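# Insert label strip into track above network jacks

## Task

Take the label strip that stands in the box and slide it into the track located above the network jacks until it reaches the end stop, with its printed face turned outward. The strip must stay seated there on its own; if it is only in place because a gripper is still holding it, the goal is not met.

## Robot and tools

Robot: two arms, left_arm and right_arm, each ending in a two-finger parallel gripper. All positions and orientations use one scene frame. Its origin is the table centre, +z points up, and the table surface is at z = +0.020 m. The arms face each other across the table. left_arm's base sits at (-0.066, +0.458, +0.054) m on the +y side, and right_arm's base is at (+0.098, -0.494, +0.072) m. Both have quat_wxyz orientations, left (+0.741, 0, 0, -0.672) and right (+0.715, 0, 0, +0.699). The names left and right do not match the sides of any camera picture.

Gripper frame: fingers point along the gripper's +x and open and close along its y. end_effector_position is the point midway between the finger pads, about 3 to 4 cm short of the tips. Reported hand positions can be a little off, more so at long reach.

Command row (used by both execute_actions and move): exactly 16 numbers. The first 8 are left_arm: x, y, z, qw, qx, qy, qz, opening. The last 8 are right_arm in the same order. x, y, z are an absolute target for end_effector_position in metres, in the scene frame. qw..qz is the absolute target orientation, w first, same frame. Opening runs from -1 to +1: +1 is fully open (0.088 m). Empty fingers touch at about -0.80, and values lower than that close them no further. Allow at least 0.5 s for a full close. To hold an object, command an opening clearly below the grip_measured reading; the bigger the gap, the harder the squeeze, up to roughly 34 N per pad. Each gripper's reading may be off by about 1 mm. To keep an arm still, resend its last reported position and quaternion plus the opening you want. To keep a gripper's orientation steady, repeat one fixed quaternion rather than copying a drifted reported value.

execute_actions(actions): a list of actions. Each action is a list of up to 15 rows, and each row lasts one 1/30 s step. A short action keeps its final row for the rest of its 15 steps, so each action lasts 0.5 s. An empty list returns only state and images. An action is rejected for both arms if any target lies more than 0.6 m from that gripper's current position along any gripper axis. If the first action fails this check, or any action is malformed, nothing in the call runs.

Per-step limits: each step, the commanded pose is trimmed to at most 70 mm and 16 degrees from the measured pose. The controller uses damped inverse kinematics and favours position over orientation. Far targets therefore take several actions, and after an action the arm stops at its last trimmed pose. Joint friction can leave the hand short or slightly tilted, and tiny moves may not happen. Check the result and correct.

move(target, speed, blocking): target is one 16-number row as above, absolute. Each gripper travels in a straight line, and both paths finish together within 0.5 to 10 s; anything longer stops after 10 s, short of the target. speed is the path's peak in m/s, from 0.002 to 0.5, default 0.25; rotation is capped at twice that in rad/s. The opening is applied when the move starts. Paths do not avoid obstacles or the other arm. Grippers may lag, stray, or overshoot speed near full reach. Faster contact hits harder, and aiming further past a surface pushes harder. With blocking=false the result comes after 0.5 s while the arm keeps going. Until a result shows the move ended, use wait or stop; other motion calls are refused. The result adds a move: line with an ending (done, off_target, moving, held, fault), the limits that acted, and each gripper's distance to its pose. limits=paced means the sent pose was clipped. limits=held means a check blocked steps, after which the arm may jump faster.

wait(seconds): 0 to 10; the scene runs while arms keep their last command, and it returns early if a running move finishes. stop(): brakes a running move; braking needs space, and fingers keep moving. zoom_image(camera, region): camera is one of cam_head_left, cam_head_right, cam_high, cam_low, cam_left_wrist, cam_right_wrist (each 504x504). region is [x0, y0, x1, y1] in pixels from the top-left, at most 504 by 504. read_manual(section) returns only the URDF licence texts ("licences"). finished_scene(scene) ends the current scene, given as an integer; it cannot be undone.

Results: the state line lists each gripper's position, quat_wxyz and velocities. Hand target lines show the pose each controller is currently driving toward. grip_measured uses the opening scale, and the last Joint positions value is the opening in metres. A pose unreachable line means the clearance check altered or blocked that arm's command. Camera calibrations, with K, distortion and T_world_to_cam, are supplied; a result lists any camera whose numbers change.

Joint ranges (rad): waist -3.054 to 3.054, shoulder 0 to 3.142, elbow 0 to 2.356, wrist pitch and wrist yaw -1.571 to 1.571, wrist roll -3.142 to 3.142. Load limits (N m): waist 18.2, shoulder 22.5, elbow 22.4, wrist pitch 5.92, wrist yaw 5.9, wrist roll 5.54; a carried object adds load. Reaching a limit triggers a torque fault, which freezes that arm for 10 s and drops the rest of the call.

Heat: holding loads warms motors, even while you think. A MOTOR HOT line appears from 50 °C. At 95 °C the arm is held until it cools (OVER-TEMPERATURE FAULT), and if it stays hot the arm loses power and goes limp.

Avoid: collisions or hard pressing between the arms, including their mounts. Do not knock anything off the table. Avoid drops, slips, slams and heavy shoves. A held part may be briefly tugged and loose items pushed, so grip firmly. Let go and confirm the strip rests seated by itself before calling finished_scene.

Each tool is called after "Request:" in YAML: its name, and indented under it one key for each argument.

## Session

Request:
execute_actions:
  actions: []

Scene clock: 0.00 s.
left_arm: end_effector_position=(-0.0355, +0.1417, +0.3775) grip_measured=+1.000 end_effector_quat_wxyz=(+0.740, -0.017, -0.019, -0.672) end_effector_velocity=(+0.003, -0.001, -0.007) end_effector_angular_velocity=(+0.026, +0.012, +0.029) | right_arm: end_effector_position=(-0.0780, -0.2607, +0.1488) grip_measured=+0.991 end_effector_quat_wxyz=(+0.084, +0.448, +0.667, -0.590) end_effector_velocity=(+0.000, -0.002, +0.000) end_effector_angular_velocity=(-0.000, -0.001, +0.008)
Joint positions: left_arm=[ 0.     0.858  0.655  0.254  0.002 -0.     0.088] | right_arm=[ 0.531  1.148  0.387  0.035 -0.272 -2.192  0.088]
Joint velocities: left_arm=[-0.007  0.002 -0.002 -0.022 -0.037 -0.007  0.   ] | right_arm=[-0.002 -0.007 -0.002 -0.007 -0.007 -0.007  0.   ]
Motor temperatures (°C, as the motors report them): left_arm=[22 21 26 24 21 23] | right_arm=[20 28 23 24 23 21]
Heat: left arm: hottest elbow 26 °C (+0.0 °C/min); right arm: hottest shoulder 28 °C (+0.0 °C/min).
Hand target (left_arm): -0.035, +0.142, +0.377; +0.740, -0.017, -0.019, -0.672
Hand target (right_arm): -0.078, -0.261, +0.149; +0.084, +0.448, +0.667, -0.590
camera_calibration (this result's frames):
cam_right_wrist: T_world_to_cam=[[-0.697418, 0.121317, 0.706321, -0.116803], [0.620154, 0.596124, 0.509947, 0.153413], [-0.35919, 0.793674, -0.490983, 0.32138], [0, 0, 0, 1]] pos_world=[-0.0611636, -0.332355, 0.16206]

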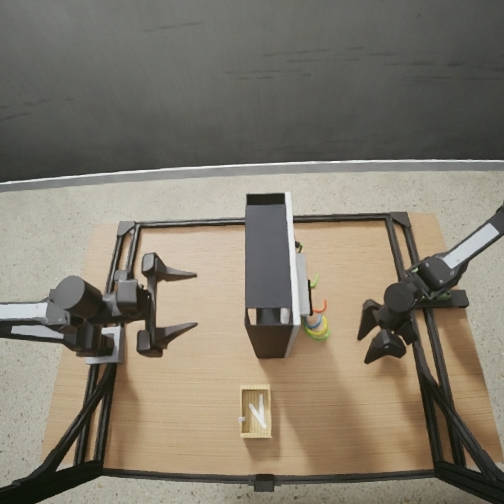

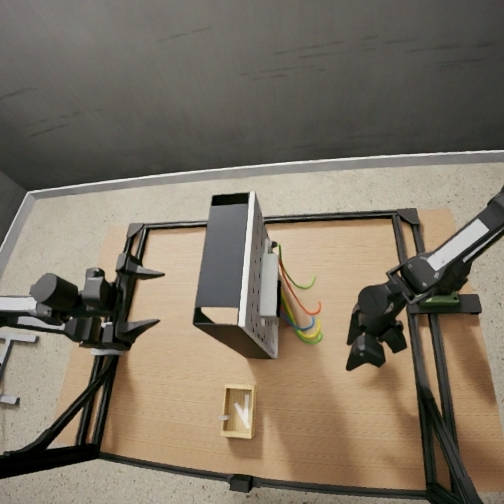

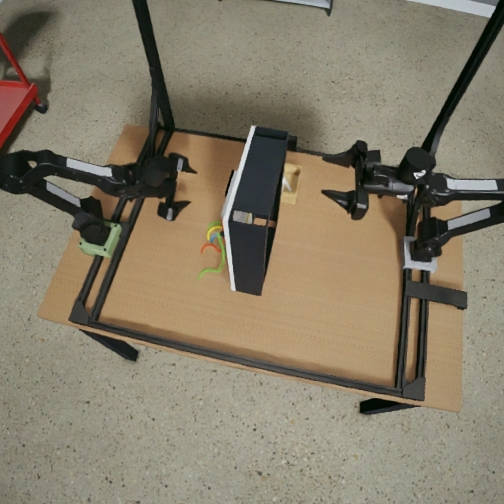

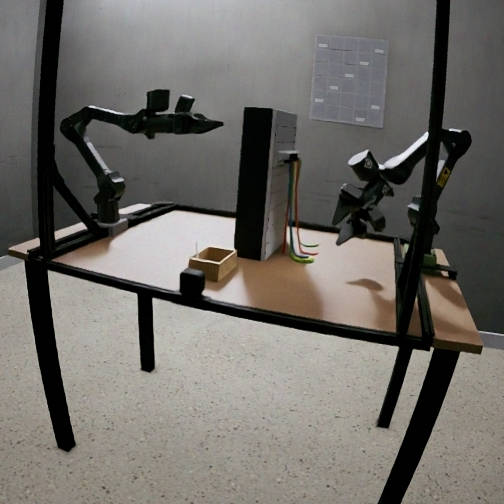

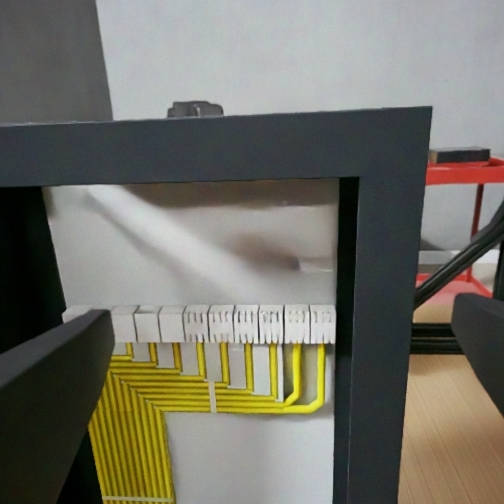

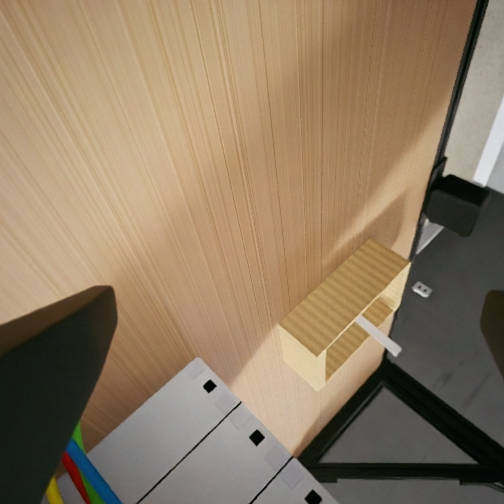

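Request:
move:
  target: [-0.25,0.16,0.22,0.653,0.271,0.271,-0.653,0,-0.2,-0.22,0.25,0.696,-0.123,0.123,0.696,-0.1]
  speed: 0.35

Scene clock: 7.90 s.
left_arm: end_effector_position=(-0.2479, +0.1615, +0.2169) grip_measured=+0.000 end_effector_quat_wxyz=(+0.655, +0.274, +0.270, -0.651) end_effector_velocity=(-0.000, +0.002, -0.002) end_effector_angular_velocity=(+0.005, -0.008, +0.002) | right_arm: end_effector_position=(-0.1966, -0.2209, +0.2491) grip_measured=-0.100 end_effector_quat_wxyz=(+0.694, -0.123, +0.125, +0.699) end_effector_velocity=(-0.001, -0.000, -0.001) end_effector_angular_velocity=(-0.026, -0.016, +0.011)
Joint positions: left_arm=[-0.864  1.401  1.006 -0.56  -0.517 -0.598  0.039] | right_arm=[ 1.172  1.633  1.017 -0.107  1.022  0.65   0.034]
Joint velocities: left_arm=[-0.007  0.002 -0.002 -0.007 -0.007 -0.007 -0.   ] | right_arm=[-0.002  0.002  0.022 -0.051 -0.022  0.007 -0.   ]
Motor temperatures (°C, as the motors report them): left_arm=[22 21 27 25 21 23] | right_arm=[20 28 24 24 23 21]
Heat: left arm: hottest elbow 27 °C (+7.6 °C/min); right arm: hottest shoulder 28 °C (+0.0 °C/min).
Hand target (left_arm): -0.252, +0.160, +0.219; +0.653, +0.271, +0.272, -0.653
Hand target (right_arm): -0.200, -0.220, +0.250; +0.695, -0.121, +0.125, +0.698
Off the commanded pose (left_arm): 0.004 m, 0 deg.
Off the commanded pose (right_arm): 0.004 m, 0 deg.
move: done
camera_calibration (this result's frames):
cam_left_wrist: T_world_to_cam=[[-0.998623, 0.0429335, -0.0301422, -0.235916], [0.051641, 0.905593, -0.420992, -0.0139987], [0.00922188, -0.421969, -0.906563, 0.340135], [0, 0, 0, 1]] pos_world=[-0.238005, 0.166332, 0.295349]
cam_right_wrist: T_world_to_cam=[[0.999512, 0.0155828, -0.027076, 0.217796], [-0.00900539, -0.6862, -0.727357, 0.0533515], [-0.0299138, 0.727246, -0.685725, 0.395011], [0, 0, 0, 1]] pos_world=[-0.205393, -0.254054, 0.315571]

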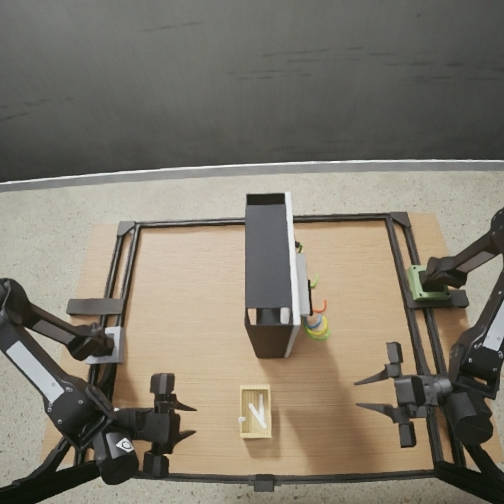

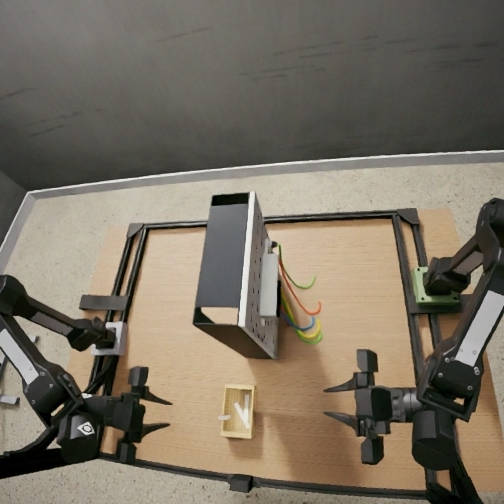

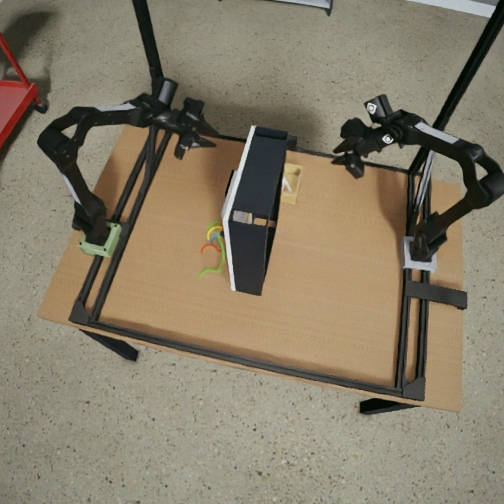

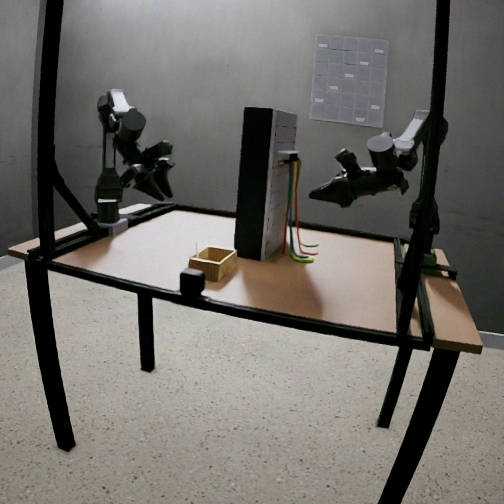

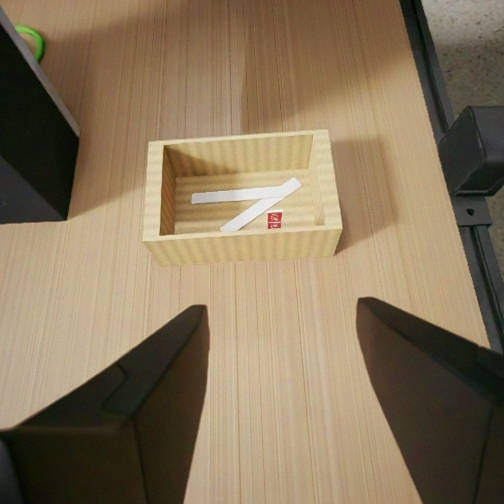

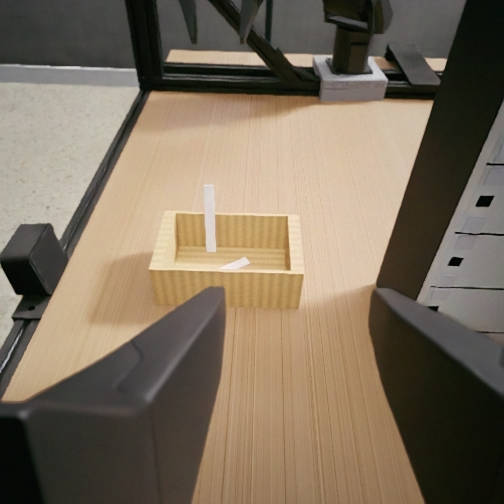

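Request:
move:
  target: [-0.25,0.075,0.17,0.5,0.5,0.5,-0.5,-0.2,-0.2,-0.22,0.25,0.696,-0.123,0.123,0.696,-0.1]

Request:
zoom_image:
  camera: "cam_low"
  region: [150,190,250,290]

Scene clock: 22.03 s.
left_arm: end_effector_position=(-0.2488, +0.0770, +0.1708) grip_measured=-0.200 end_effector_quat_wxyz=(+0.503, +0.498, +0.499, -0.500) end_effector_velocity=(+0.001, +0.003, +0.001) end_effector_angular_velocity=(+0.012, -0.014, +0.005) | right_arm: end_effector_position=(-0.1967, -0.2208, +0.2495) grip_measured=-0.100 end_effector_quat_wxyz=(+0.695, -0.125, +0.124, +0.697) end_effector_velocity=(+0.001, +0.001, +0.001) end_effector_angular_velocity=(+0.007, +0.012, -0.010)
Joint positions: left_arm=[-0.547  2.172  1.987 -1.381 -0.004 -0.454  0.029] | right_arm=[ 1.173  1.636  1.024 -0.12   1.027  0.654  0.034]
Joint velocities: left_arm=[-0.002  0.002  0.007 -0.022 -0.007 -0.007 -0.   ] | right_arm=[-0.002 -0.002 -0.002  0.007  0.007  0.007 -0.   ]
Motor temperatures (°C, as the motors report them): left_arm=[22 23 30 26 21 23] | right_arm=[20 29 27 25 23 21]
Heat: left arm: hottest elbow 30 °C (+10.9 °C/min); right arm: hottest shoulder 29 °C (+2.7 °C/min).
Hand target (left_arm): -0.249, +0.075, +0.168; +0.500, +0.499, +0.500, -0.500
Hand target (right_arm): -0.200, -0.220, +0.250; +0.696, -0.123, +0.123, +0.696
Off the commanded pose (left_arm): 0.002 m, 0 deg.
Off the commanded pose (right_arm): 0.003 m, 0 deg.
move: done
camera_calibration (this result's frames):
cam_left_wrist: T_world_to_cam=[[-0.998937, 0.0439106, 0.0139946, -0.242239], [0.0460624, 0.941384, 0.334178, -0.0900399], [0.0014997, 0.334468, -0.942406, 0.208593], [0, 0, 0, 1]] pos_world=[-0.238147, 0.0256312, 0.230059]
cam_right_wrist: T_world_to_cam=[[0.999676, 0.0117454, -0.0225735, 0.215951], [-0.00834539, -0.68671, -0.726884, 0.0536093], [-0.024039, 0.726837, -0.686389, 0.39647], [0, 0, 0, 1]] pos_world=[-0.205903, -0.253891, 0.315975]

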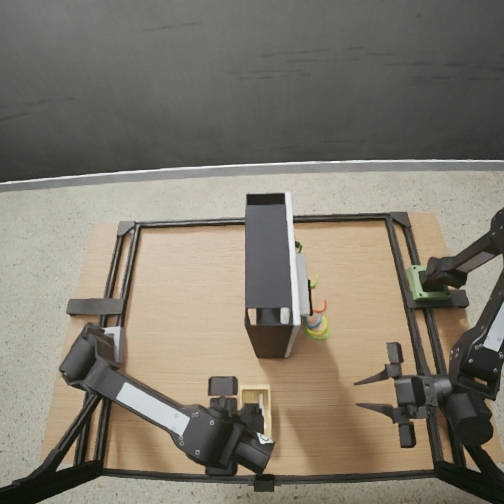

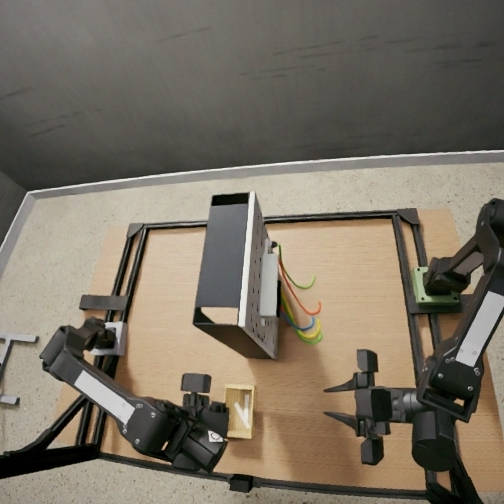

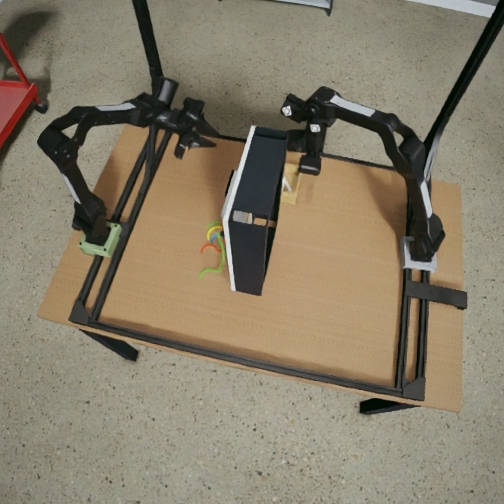

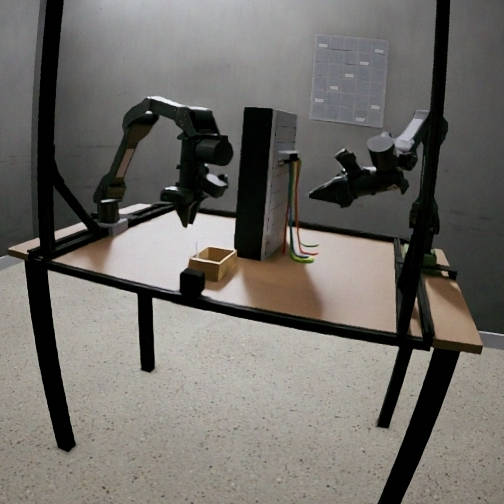

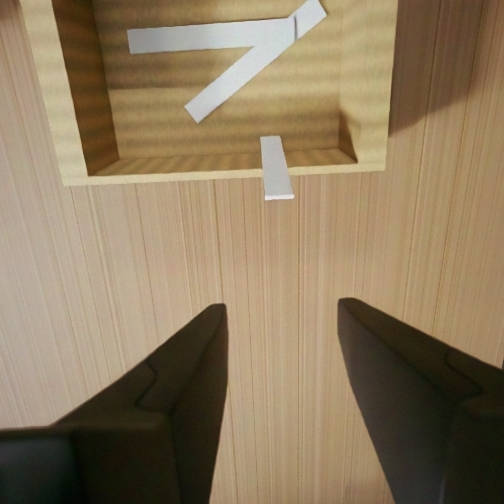

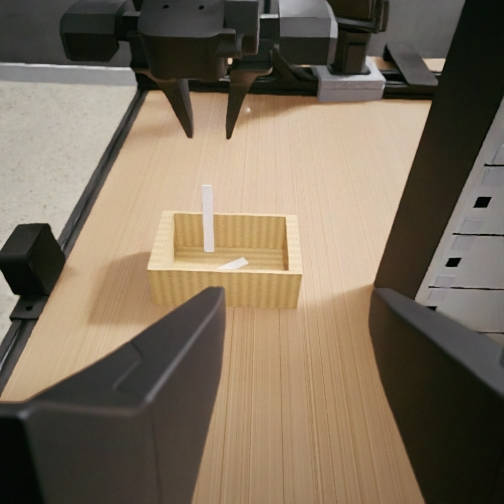

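Region (150, 190, 250, 290) of cam_low's 504x504 image, scaled by 5.040, with more detail than that image has.

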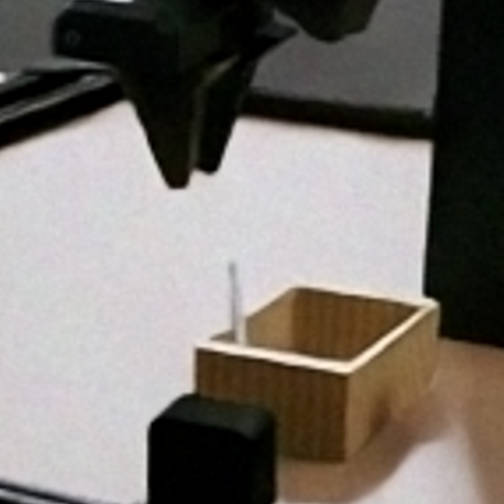

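Request:
move:
  target: [-0.252,0.053,0.122,0.5,0.5,0.5,-0.5,-0.2,-0.2,-0.22,0.25,0.696,-0.123,0.123,0.696,-0.1]
  speed: 0.06

Request:
zoom_image:
  camera: "cam_low"
  region: [150,190,250,290]

Scene clock: 28.90 s.
left_arm: end_effector_position=(-0.2531, +0.0526, +0.1279) grip_measured=-0.200 end_effector_quat_wxyz=(+0.504, +0.495, +0.498, -0.504) end_effector_velocity=(+0.004, +0.003, +0.002) end_effector_angular_velocity=(+0.006, -0.027, -0.009) | right_arm: end_effector_position=(-0.1968, -0.2208, +0.2496) grip_measured=-0.100 end_effector_quat_wxyz=(+0.695, -0.125, +0.124, +0.697) end_effector_velocity=(+0.000, +0.000, +0.000) end_effector_angular_velocity=(-0.005, -0.007, +0.006)
Joint positions: left_arm=[-0.531  2.275  1.985 -1.266 -0.004 -0.436  0.029] | right_arm=[ 1.173  1.637  1.025 -0.12   1.027  0.654  0.034]
Joint velocities: left_arm=[-0.002 -0.002  0.002 -0.022 -0.022  0.007 -0.   ] | right_arm=[-0.002 -0.002  0.002 -0.007 -0.007 -0.007 -0.   ]
Motor temperatures (°C, as the motors report them): left_arm=[22 26 30 25 21 23] | right_arm=[20 30 28 25 23 21]
Heat: left arm: hottest elbow 30 °C (+8.3 °C/min); right arm: hottest shoulder 30 °C (+4.2 °C/min).
Hand target (left_arm): -0.252, +0.053, +0.122; +0.500, +0.500, +0.500, -0.500
Hand target (right_arm): -0.200, -0.220, +0.250; +0.696, -0.123, +0.123, +0.696
Off the commanded pose (left_arm): 0.006 m, 1 deg.
Off the commanded pose (right_arm): 0.003 m, 0 deg.
move: done
camera_calibration (this result's frames):
cam_left_wrist: T_world_to_cam=[[-0.998761, 0.0463468, 0.0181378, -0.245443], [0.0497273, 0.944293, 0.325329, -0.0506385], [-0.00204944, 0.325827, -0.945427, 0.176334], [0, 0, 0, 1]] pos_world=[-0.242259, 0.00173857, 0.187637]
cam_right_wrist: T_world_to_cam=[[0.999676, 0.0117454, -0.0225735, 0.216076], [-0.00834539, -0.68671, -0.726884, 0.0537066], [-0.024039, 0.726837, -0.686389, 0.396484], [0, 0, 0, 1]] pos_world=[-0.206027, -0.253836, 0.316058]

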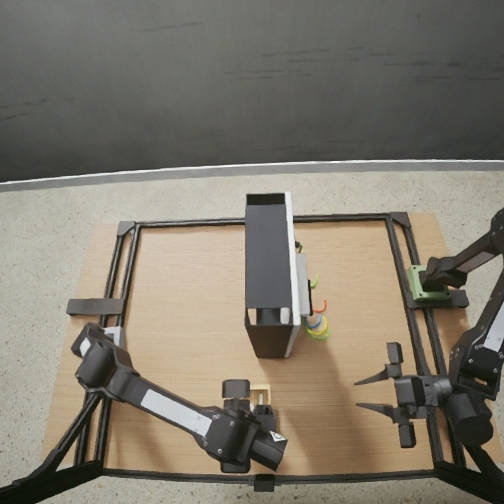

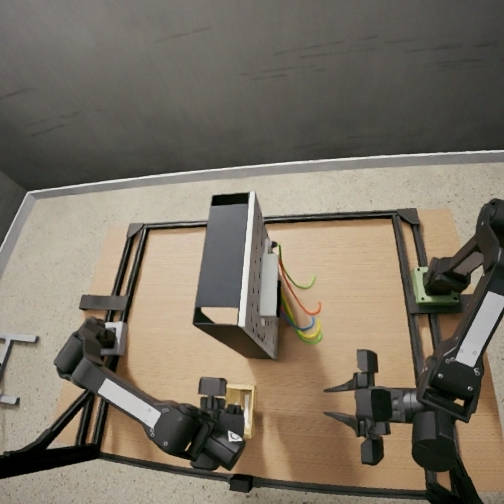

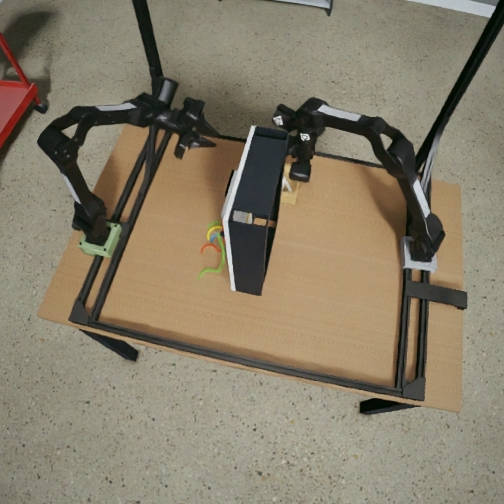

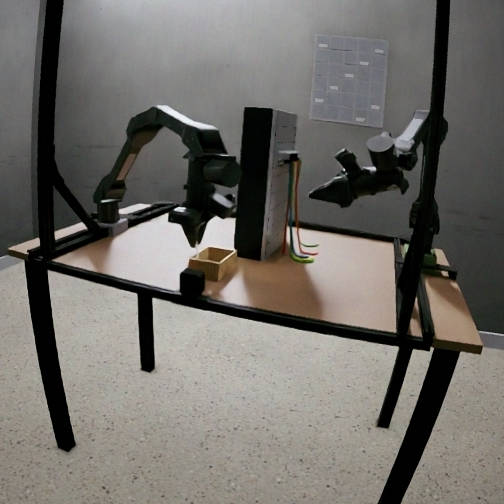

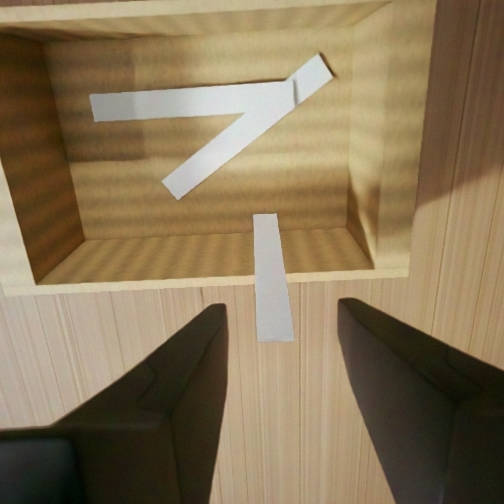

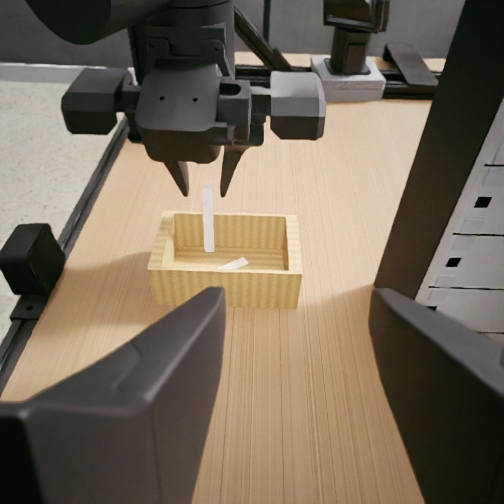

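Region (150, 190, 250, 290) of cam_low's 504x504 image, scaled by 5.040, with more detail than that image has.

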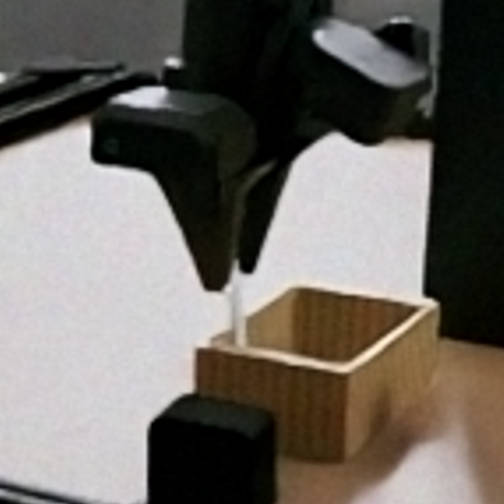

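Request:
execute_actions:
  actions:
    - [[-0.2485,0.055,0.115,0.5,0.5,0.5,-0.5,-0.35,-0.2,-0.22,0.25,0.696,-0.123,0.123,0.696,-0.1]]
    - [[-0.2485,0.055,0.115,0.5,0.5,0.5,-0.5,-0.55,-0.2,-0.22,0.25,0.696,-0.123,0.123,0.696,-0.1]]
    - [[-0.2485,0.055,0.115,0.5,0.5,0.5,-0.5,-0.75,-0.2,-0.22,0.25,0.696,-0.123,0.123,0.696,-0.1]]

Request:
move:
  target: [-0.25,0.055,0.2,0.5,0.5,0.5,-0.5,-0.75,-0.2,-0.22,0.25,0.696,-0.123,0.123,0.696,-0.1]
  speed: 0.08

Scene clock: 34.87 s.
left_arm: end_effector_position=(-0.2499, +0.0535, +0.1172) grip_measured=-0.632 end_effector_quat_wxyz=(+0.503, +0.497, +0.498, -0.501) end_effector_velocity=(+0.003, +0.006, +0.001) end_effector_angular_velocity=(+0.017, -0.016, -0.010) | right_arm: end_effector_position=(-0.1971, -0.2208, +0.2496) grip_measured=-0.100 end_effector_quat_wxyz=(+0.695, -0.125, +0.124, +0.697) end_effector_velocity=(+0.001, -0.000, -0.001) end_effector_angular_velocity=(-0.007, -0.025, +0.011)
Joint positions: left_arm=[-0.526  2.276  1.944 -1.231 -0.004 -0.431  0.008] | right_arm=[ 1.173  1.638  1.026 -0.12   1.027  0.654  0.034]
Joint velocities: left_arm=[-0.002 -0.007 -0.007 -0.022 -0.007  0.007 -0.   ] | right_arm=[-0.002 -0.002 -0.002 -0.007 -0.007 -0.022 -0.   ]
Motor temperatures (°C, as the motors report them): left_arm=[22 28 30 25 21 23] | right_arm=[20 30 28 25 23 21]
Heat: left arm: hottest elbow 30 °C (+6.9 °C/min); right arm: hottest shoulder 30 °C (+3.4 °C/min).
Hand target (left_arm): -0.249, +0.055, +0.115; +0.500, +0.500, +0.500, -0.500
Hand target (right_arm): -0.200, -0.220, +0.250; +0.696, -0.123, +0.123, +0.696
Off the commanded pose (left_arm): 0.003 m, 1 deg.
Off the commanded pose (right_arm): 0.003 m, 0 deg.
camera_calibration (this result's frames):
cam_left_wrist: T_world_to_cam=[[-0.998828, 0.0458606, 0.015499, -0.241785], [0.0484052, 0.942264, 0.331353, -0.0490366], [0.000591918, 0.331715, -0.94338, 0.166052], [0, 0, 0, 1]] pos_world=[-0.239226, 0.00221208, 0.176646]
cam_right_wrist: T_world_to_cam=[[0.999672, 0.0121267, -0.0225735, 0.216447], [-0.00808343, -0.686713, -0.726884, 0.0537244], [-0.0243163, 0.726828, -0.686389, 0.396433], [0, 0, 0, 1]] pos_world=[-0.206302, -0.25387, 0.316045]

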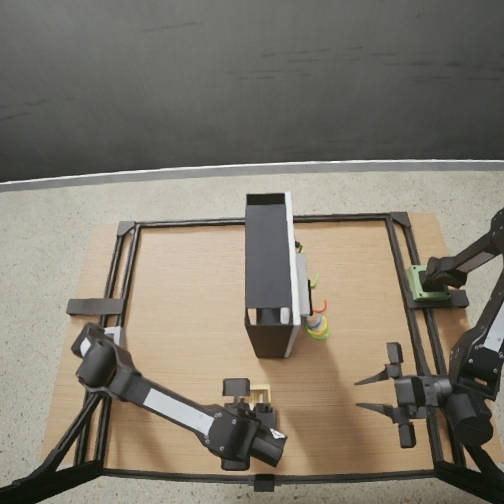

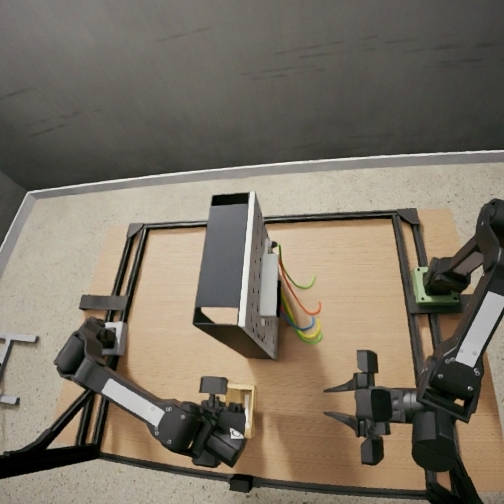

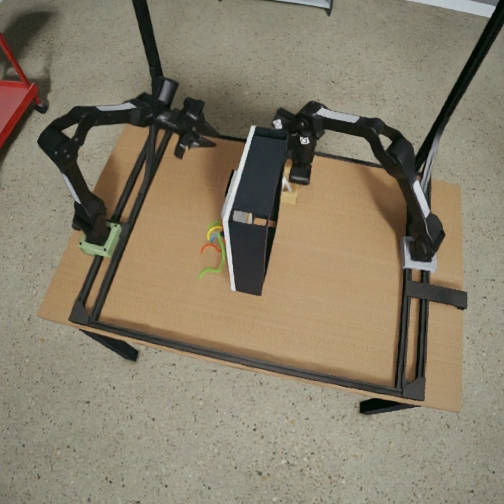

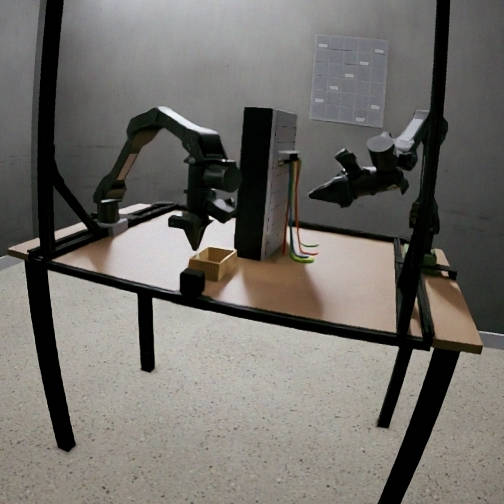

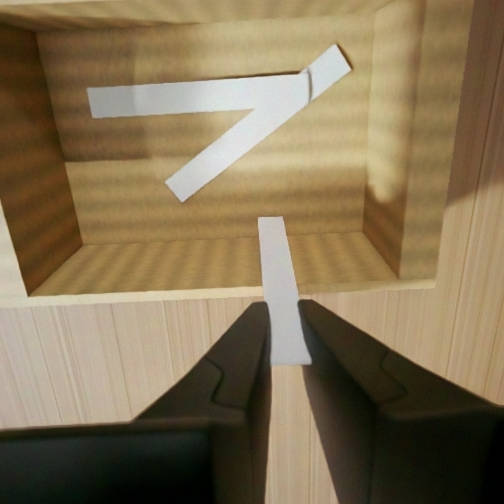

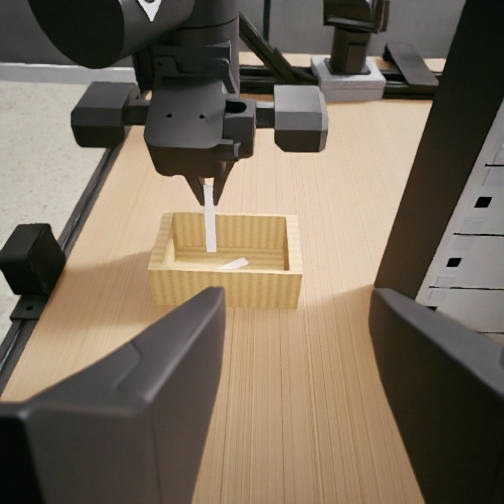

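Scene clock: 36.27 s.
left_arm: end_effector_position=(-0.2485, +0.0565, +0.2018) grip_measured=-0.632 end_effector_quat_wxyz=(+0.504, +0.494, +0.497, -0.504) end_effector_velocity=(-0.001, +0.004, +0.006) end_effector_angular_velocity=(+0.005, +0.006, +0.005) | right_arm: end_effector_position=(-0.1971, -0.2208, +0.2494) grip_measured=-0.100 end_effector_quat_wxyz=(+0.695, -0.125, +0.124, +0.697) end_effector_velocity=(+0.001, +0.001, -0.000) end_effector_angular_velocity=(+0.005, +0.007, -0.010)
Joint positions: left_arm=[-0.526  2.283  2.293 -1.564 -0.004 -0.431  0.008] | right_arm=[ 1.173  1.638  1.026 -0.12   1.027  0.654  0.034]
Joint velocities: left_arm=[-0.002 -0.007  0.012 -0.022  0.007 -0.007 -0.   ] | right_arm=[-0.002  0.002 -0.002  0.007  0.007  0.007 -0.   ]
Motor temperatures (°C, as the motors report them): left_arm=[22 29 30 25 21 23] | right_arm=[20 30 28 25 23 21]
Heat: left arm: hottest elbow 30 °C (+6.6 °C/min); right arm: hottest shoulder 30 °C (+3.3 °C/min).
Hand target (left_arm): -0.250, +0.055, +0.200; +0.502, +0.495, +0.498, -0.505
Hand target (right_arm): -0.200, -0.220, +0.250; +0.696, -0.123, +0.123, +0.696
Off the commanded pose (left_arm): 0.003 m, 1 deg.
Off the commanded pose (right_arm): 0.003 m, 0 deg.
joint sent to its limit (left arm) — the command would take joint 4 (wrist pitch) past its lower limit, so that joint was sent only as far as its limit.
move: done
camera_calibration (this result's frames):
cam_left_wrist: T_world_to_cam=[[-0.998759, 0.0460105, 0.0190524, -0.242542], [0.0496997, 0.945103, 0.32297, -0.0781741], [-0.00314642, 0.323516, -0.946217, 0.244909], [0, 0, 0, 1]] pos_world=[-0.237585, 0.00581013, 0.261606]
cam_right_wrist: T_world_to_cam=[[0.999679, 0.0121232, -0.0222272, 0.216384], [-0.00783027, -0.686826, -0.72678, 0.053631], [-0.0240772, 0.726721, -0.686511, 0.396383], [0, 0, 0, 1]] pos_world=[-0.206351, -0.253848, 0.315909]

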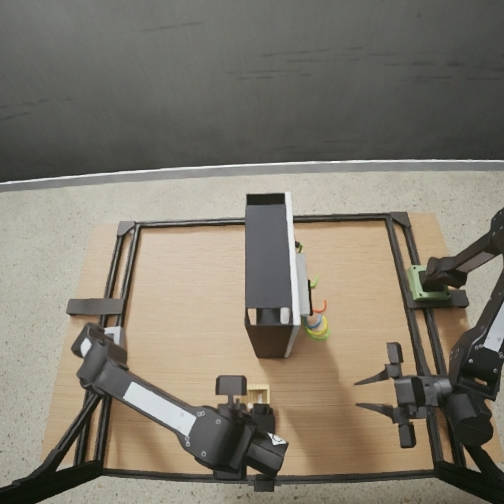

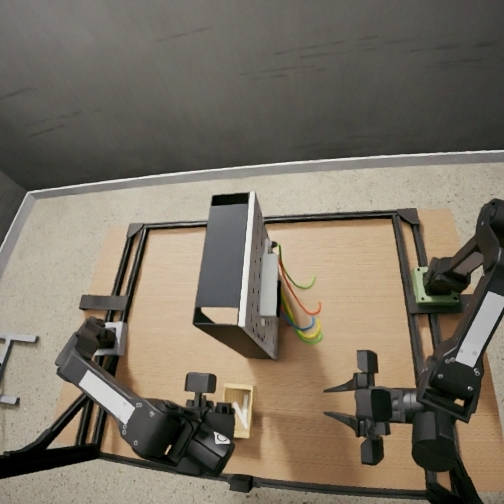

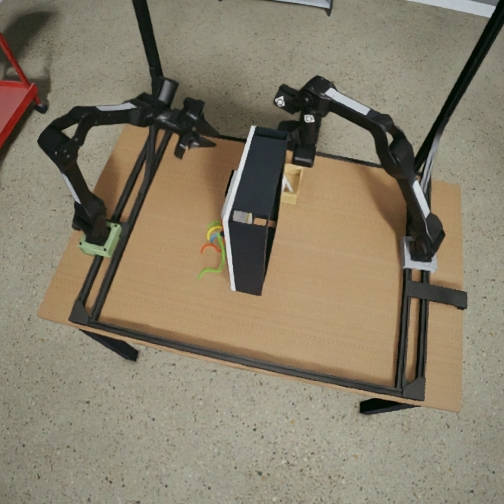

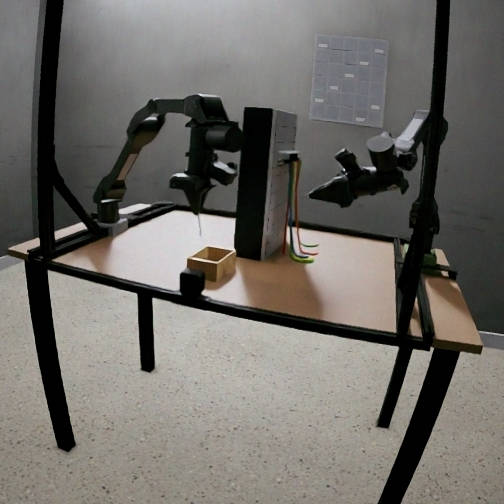

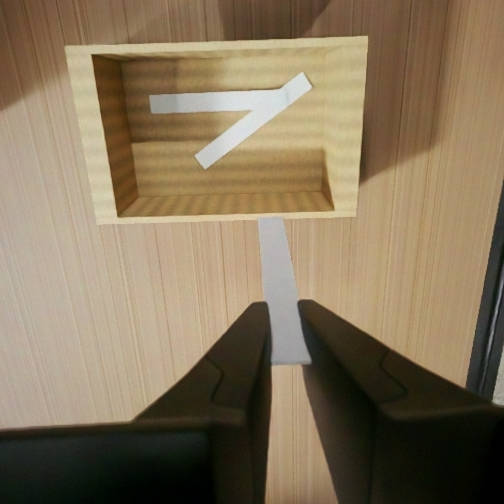

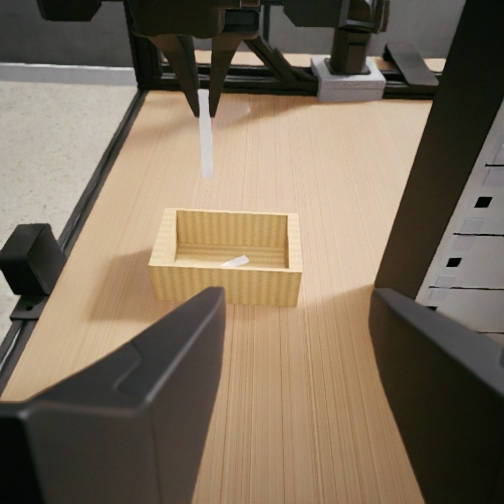

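Request:
move:
  target: [-0.25,0.055,0.19,0.43,-0.561,0.43,0.561,-0.75,-0.22,-0.05,0.143,0.607,-0.069,0.053,0.79,-0.2]
  speed: 0.4

Request:
zoom_image:
  camera: "cam_low"
  region: [160,150,300,290]

Scene clock: 47.10 s.
left_arm: end_effector_position=(-0.2509, +0.0540, +0.1928) grip_measured=-0.631 end_effector_quat_wxyz=(-0.425, +0.562, -0.432, -0.563) end_effector_velocity=(-0.002, +0.001, +0.001) end_effector_angular_velocity=(-0.004, +0.010, +0.005) | right_arm: end_effector_position=(-0.2187, -0.0527, +0.1492) grip_measured=-0.200 end_effector_quat_wxyz=(+0.608, -0.066, +0.052, +0.789) end_effector_velocity=(+0.002, +0.001, -0.002) end_effector_angular_velocity=(-0.003, -0.013, -0.008)
Joint positions: left_arm=[-0.526  2.301  2.288 -1.549  0.004  2.444  0.008] | right_arm=[0.776 2.234 1.104 0.939 0.487 0.092 0.029]
Joint velocities: left_arm=[-0.002 -0.007 -0.007  0.007  0.007 -0.007 -0.   ] | right_arm=[-0.002  0.002  0.002 -0.007  0.007 -0.007 -0.   ]
Motor temperatures (°C, as the motors report them): left_arm=[22 33 30 25 21 23] | right_arm=[20 30 29 25 23 21]
Heat: left arm: hottest shoulder 33 °C (+8.9 °C/min); right arm: hottest shoulder 30 °C (+2.5 °C/min).
Hand target (left_arm): -0.250, +0.055, +0.190; -0.430, +0.561, -0.430, -0.561
Hand target (right_arm): -0.220, -0.050, +0.145; +0.606, -0.069, +0.051, +0.791
Off the commanded pose (left_arm): 0.003 m, 1 deg.
Off the commanded pose (right_arm): 0.007 m, 0 deg.
move: done
camera_calibration (this result's frames):
cam_left_wrist: T_world_to_cam=[[0.975547, 0.219648, 0.00789894, 0.243443], [0.203562, -0.916486, 0.344407, 0.0622671], [0.0828876, -0.334378, -0.938787, 0.292881], [0, 0, 0, 1]] pos_world=[-0.274441, 0.101528, 0.251585]
cam_right_wrist: T_world_to_cam=[[0.963207, 0.267784, -0.0228832, 0.239238], [0.126335, -0.526278, -0.840875, 0.150916], [-0.237216, 0.807046, -0.540745, 0.140827], [0, 0, 0, 1]] pos_world=[-0.216096, -0.0982944, 0.208527]

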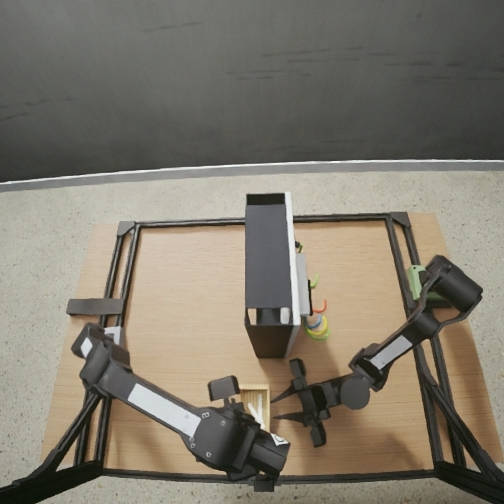

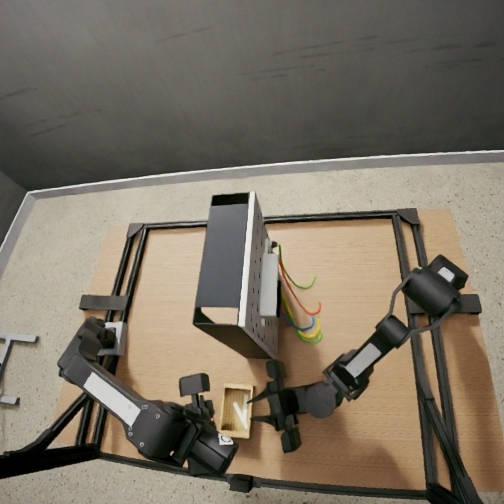

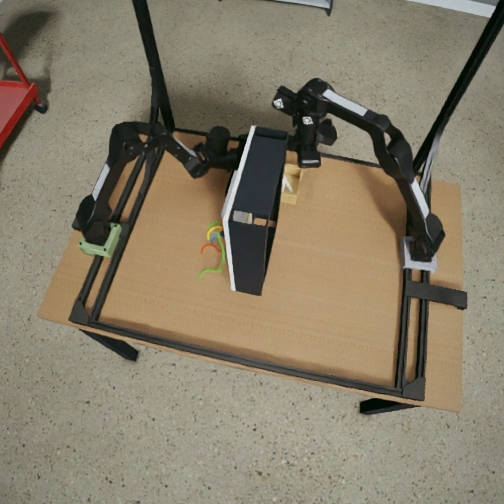

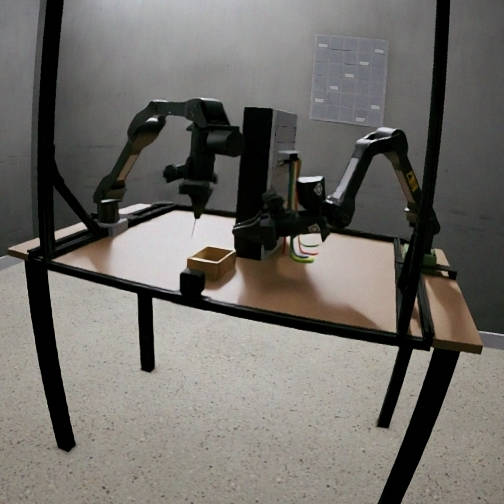

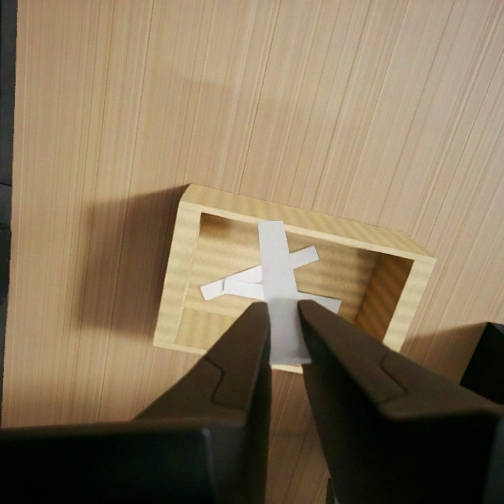

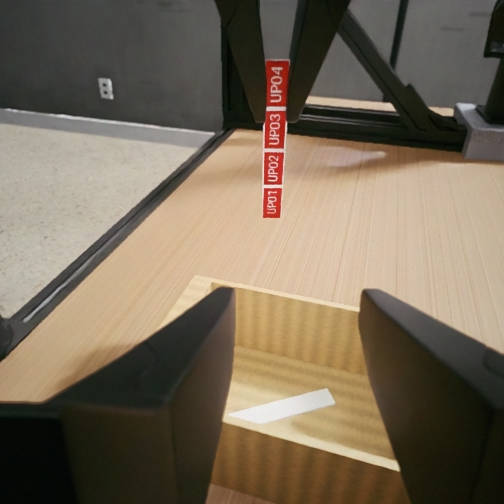

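Region (160, 150, 300, 290) of cam_low's 504x504 image, scaled by 3.600, with more detail than that image has.

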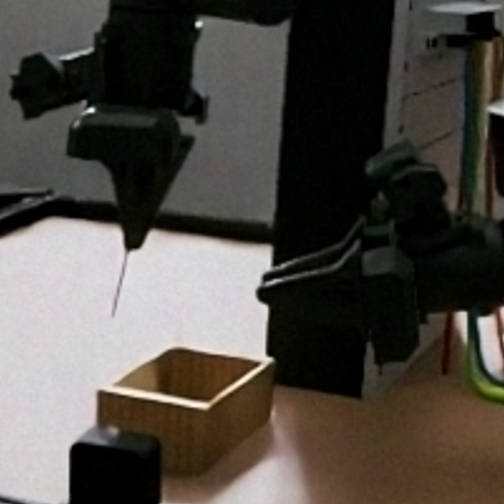

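Request:
move:
  target: [-0.25,0.055,0.19,0.43,-0.561,0.43,0.561,-0.75,-0.247,0.035,0.117,0.609,0,0,0.793,-0.2]
  speed: 0.1

Request:
zoom_image:
  camera: "cam_low"
  region: [160,180,260,280]

Scene clock: 55.60 s.
left_arm: end_effector_position=(-0.2509, +0.0541, +0.1927) grip_measured=-0.631 end_effector_quat_wxyz=(-0.425, +0.562, -0.432, -0.563) end_effector_velocity=(+0.003, +0.001, +0.000) end_effector_angular_velocity=(+0.004, -0.010, +0.010) | right_arm: end_effector_position=(-0.2462, +0.0333, +0.1254) grip_measured=-0.200 end_effector_quat_wxyz=(+0.610, +0.006, -0.000, +0.792) end_effector_velocity=(+0.000, +0.000, -0.008) end_effector_angular_velocity=(-0.008, -0.032, +0.005)
Joint positions: left_arm=[-0.526  2.301  2.288 -1.549  0.004  2.445  0.008] | right_arm=[0.699 2.618 1.562 1.066 0.419 0.002 0.029]
Joint velocities: left_arm=[ 0.002 -0.002 -0.002 -0.007 -0.007 -0.007 -0.   ] | right_arm=[-0.002  0.012  0.002 -0.007 -0.007 -0.022 -0.   ]
Motor temperatures (°C, as the motors report them): left_arm=[22 36 30 25 21 23] | right_arm=[20 32 29 26 23 21]
Heat: left arm: hottest shoulder 36 °C (+10.8 °C/min); right arm: hottest shoulder 32 °C (+4.3 °C/min).
Hand target (left_arm): -0.250, +0.055, +0.190; -0.430, +0.561, -0.430, -0.561
Hand target (right_arm): -0.247, +0.035, +0.117; +0.609, -0.000, -0.001, +0.793
Off the commanded pose (left_arm): 0.003 m, 1 deg.
Off the commanded pose (right_arm): 0.009 m, 1 deg.
move: off_target (right_arm)
camera_calibration (this result's frames):
cam_left_wrist: T_world_to_cam=[[0.975797, 0.218529, 0.00813516, 0.243484], [0.202455, -0.916835, 0.34413, 0.0621405], [0.082661, -0.334154, -0.938887, 0.292759], [0, 0, 0, 1]] pos_world=[-0.274371, 0.101591, 0.251503]
cam_right_wrist: T_world_to_cam=[[0.962343, 0.270707, -0.0247823, 0.242102], [0.0819249, -0.375743, -0.923096, 0.174016], [-0.259201, 0.886304, -0.383771, 0.0242222], [0, 0, 0, 1]] pos_world=[-0.240963, -0.0216219, 0.175929]

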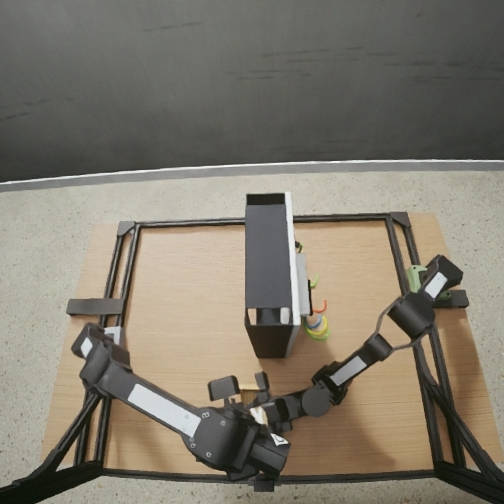

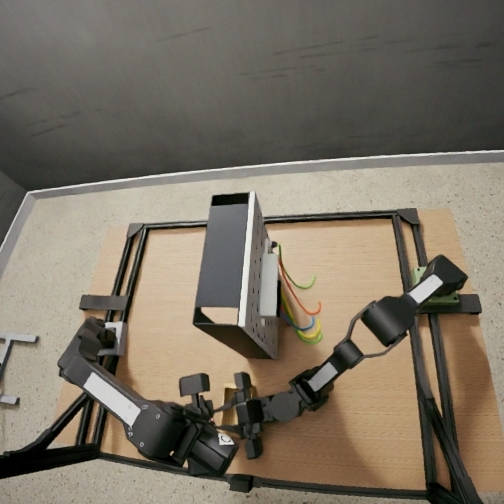

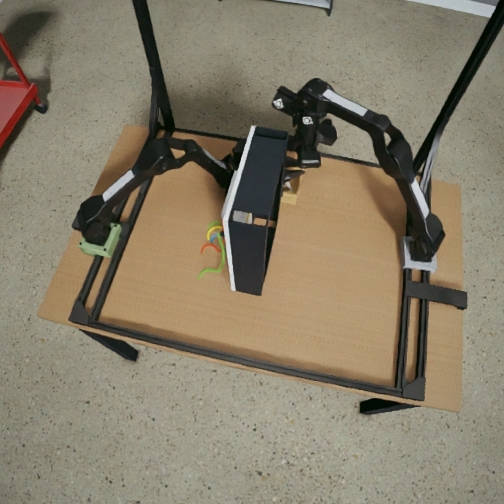

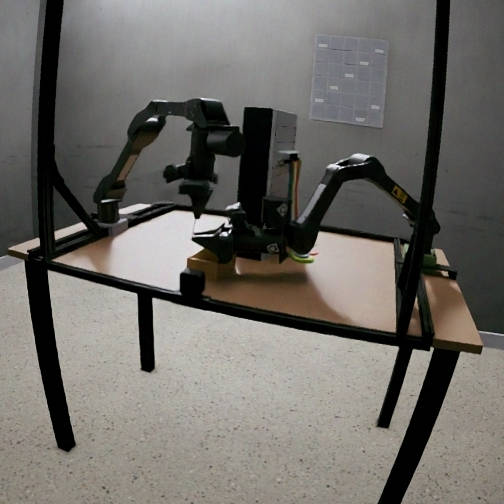

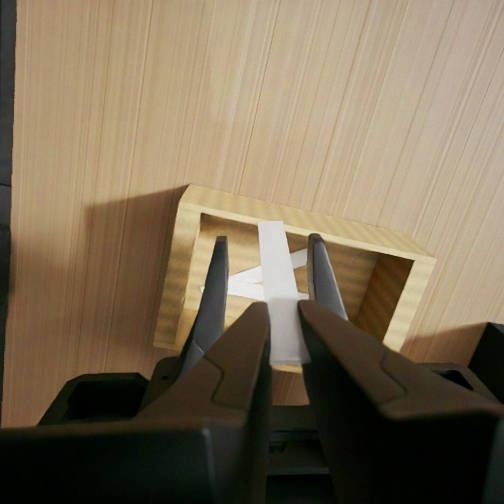

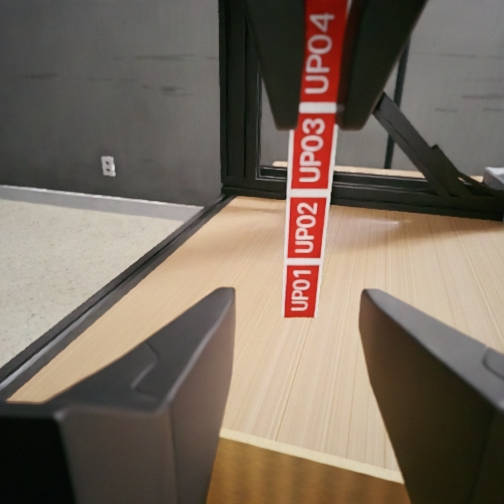

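Region (160, 180, 260, 280) of cam_low's 504x504 image, scaled by 5.040, with more detail than that image has.

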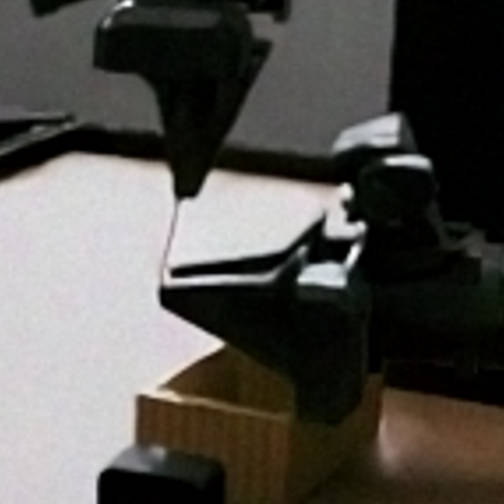

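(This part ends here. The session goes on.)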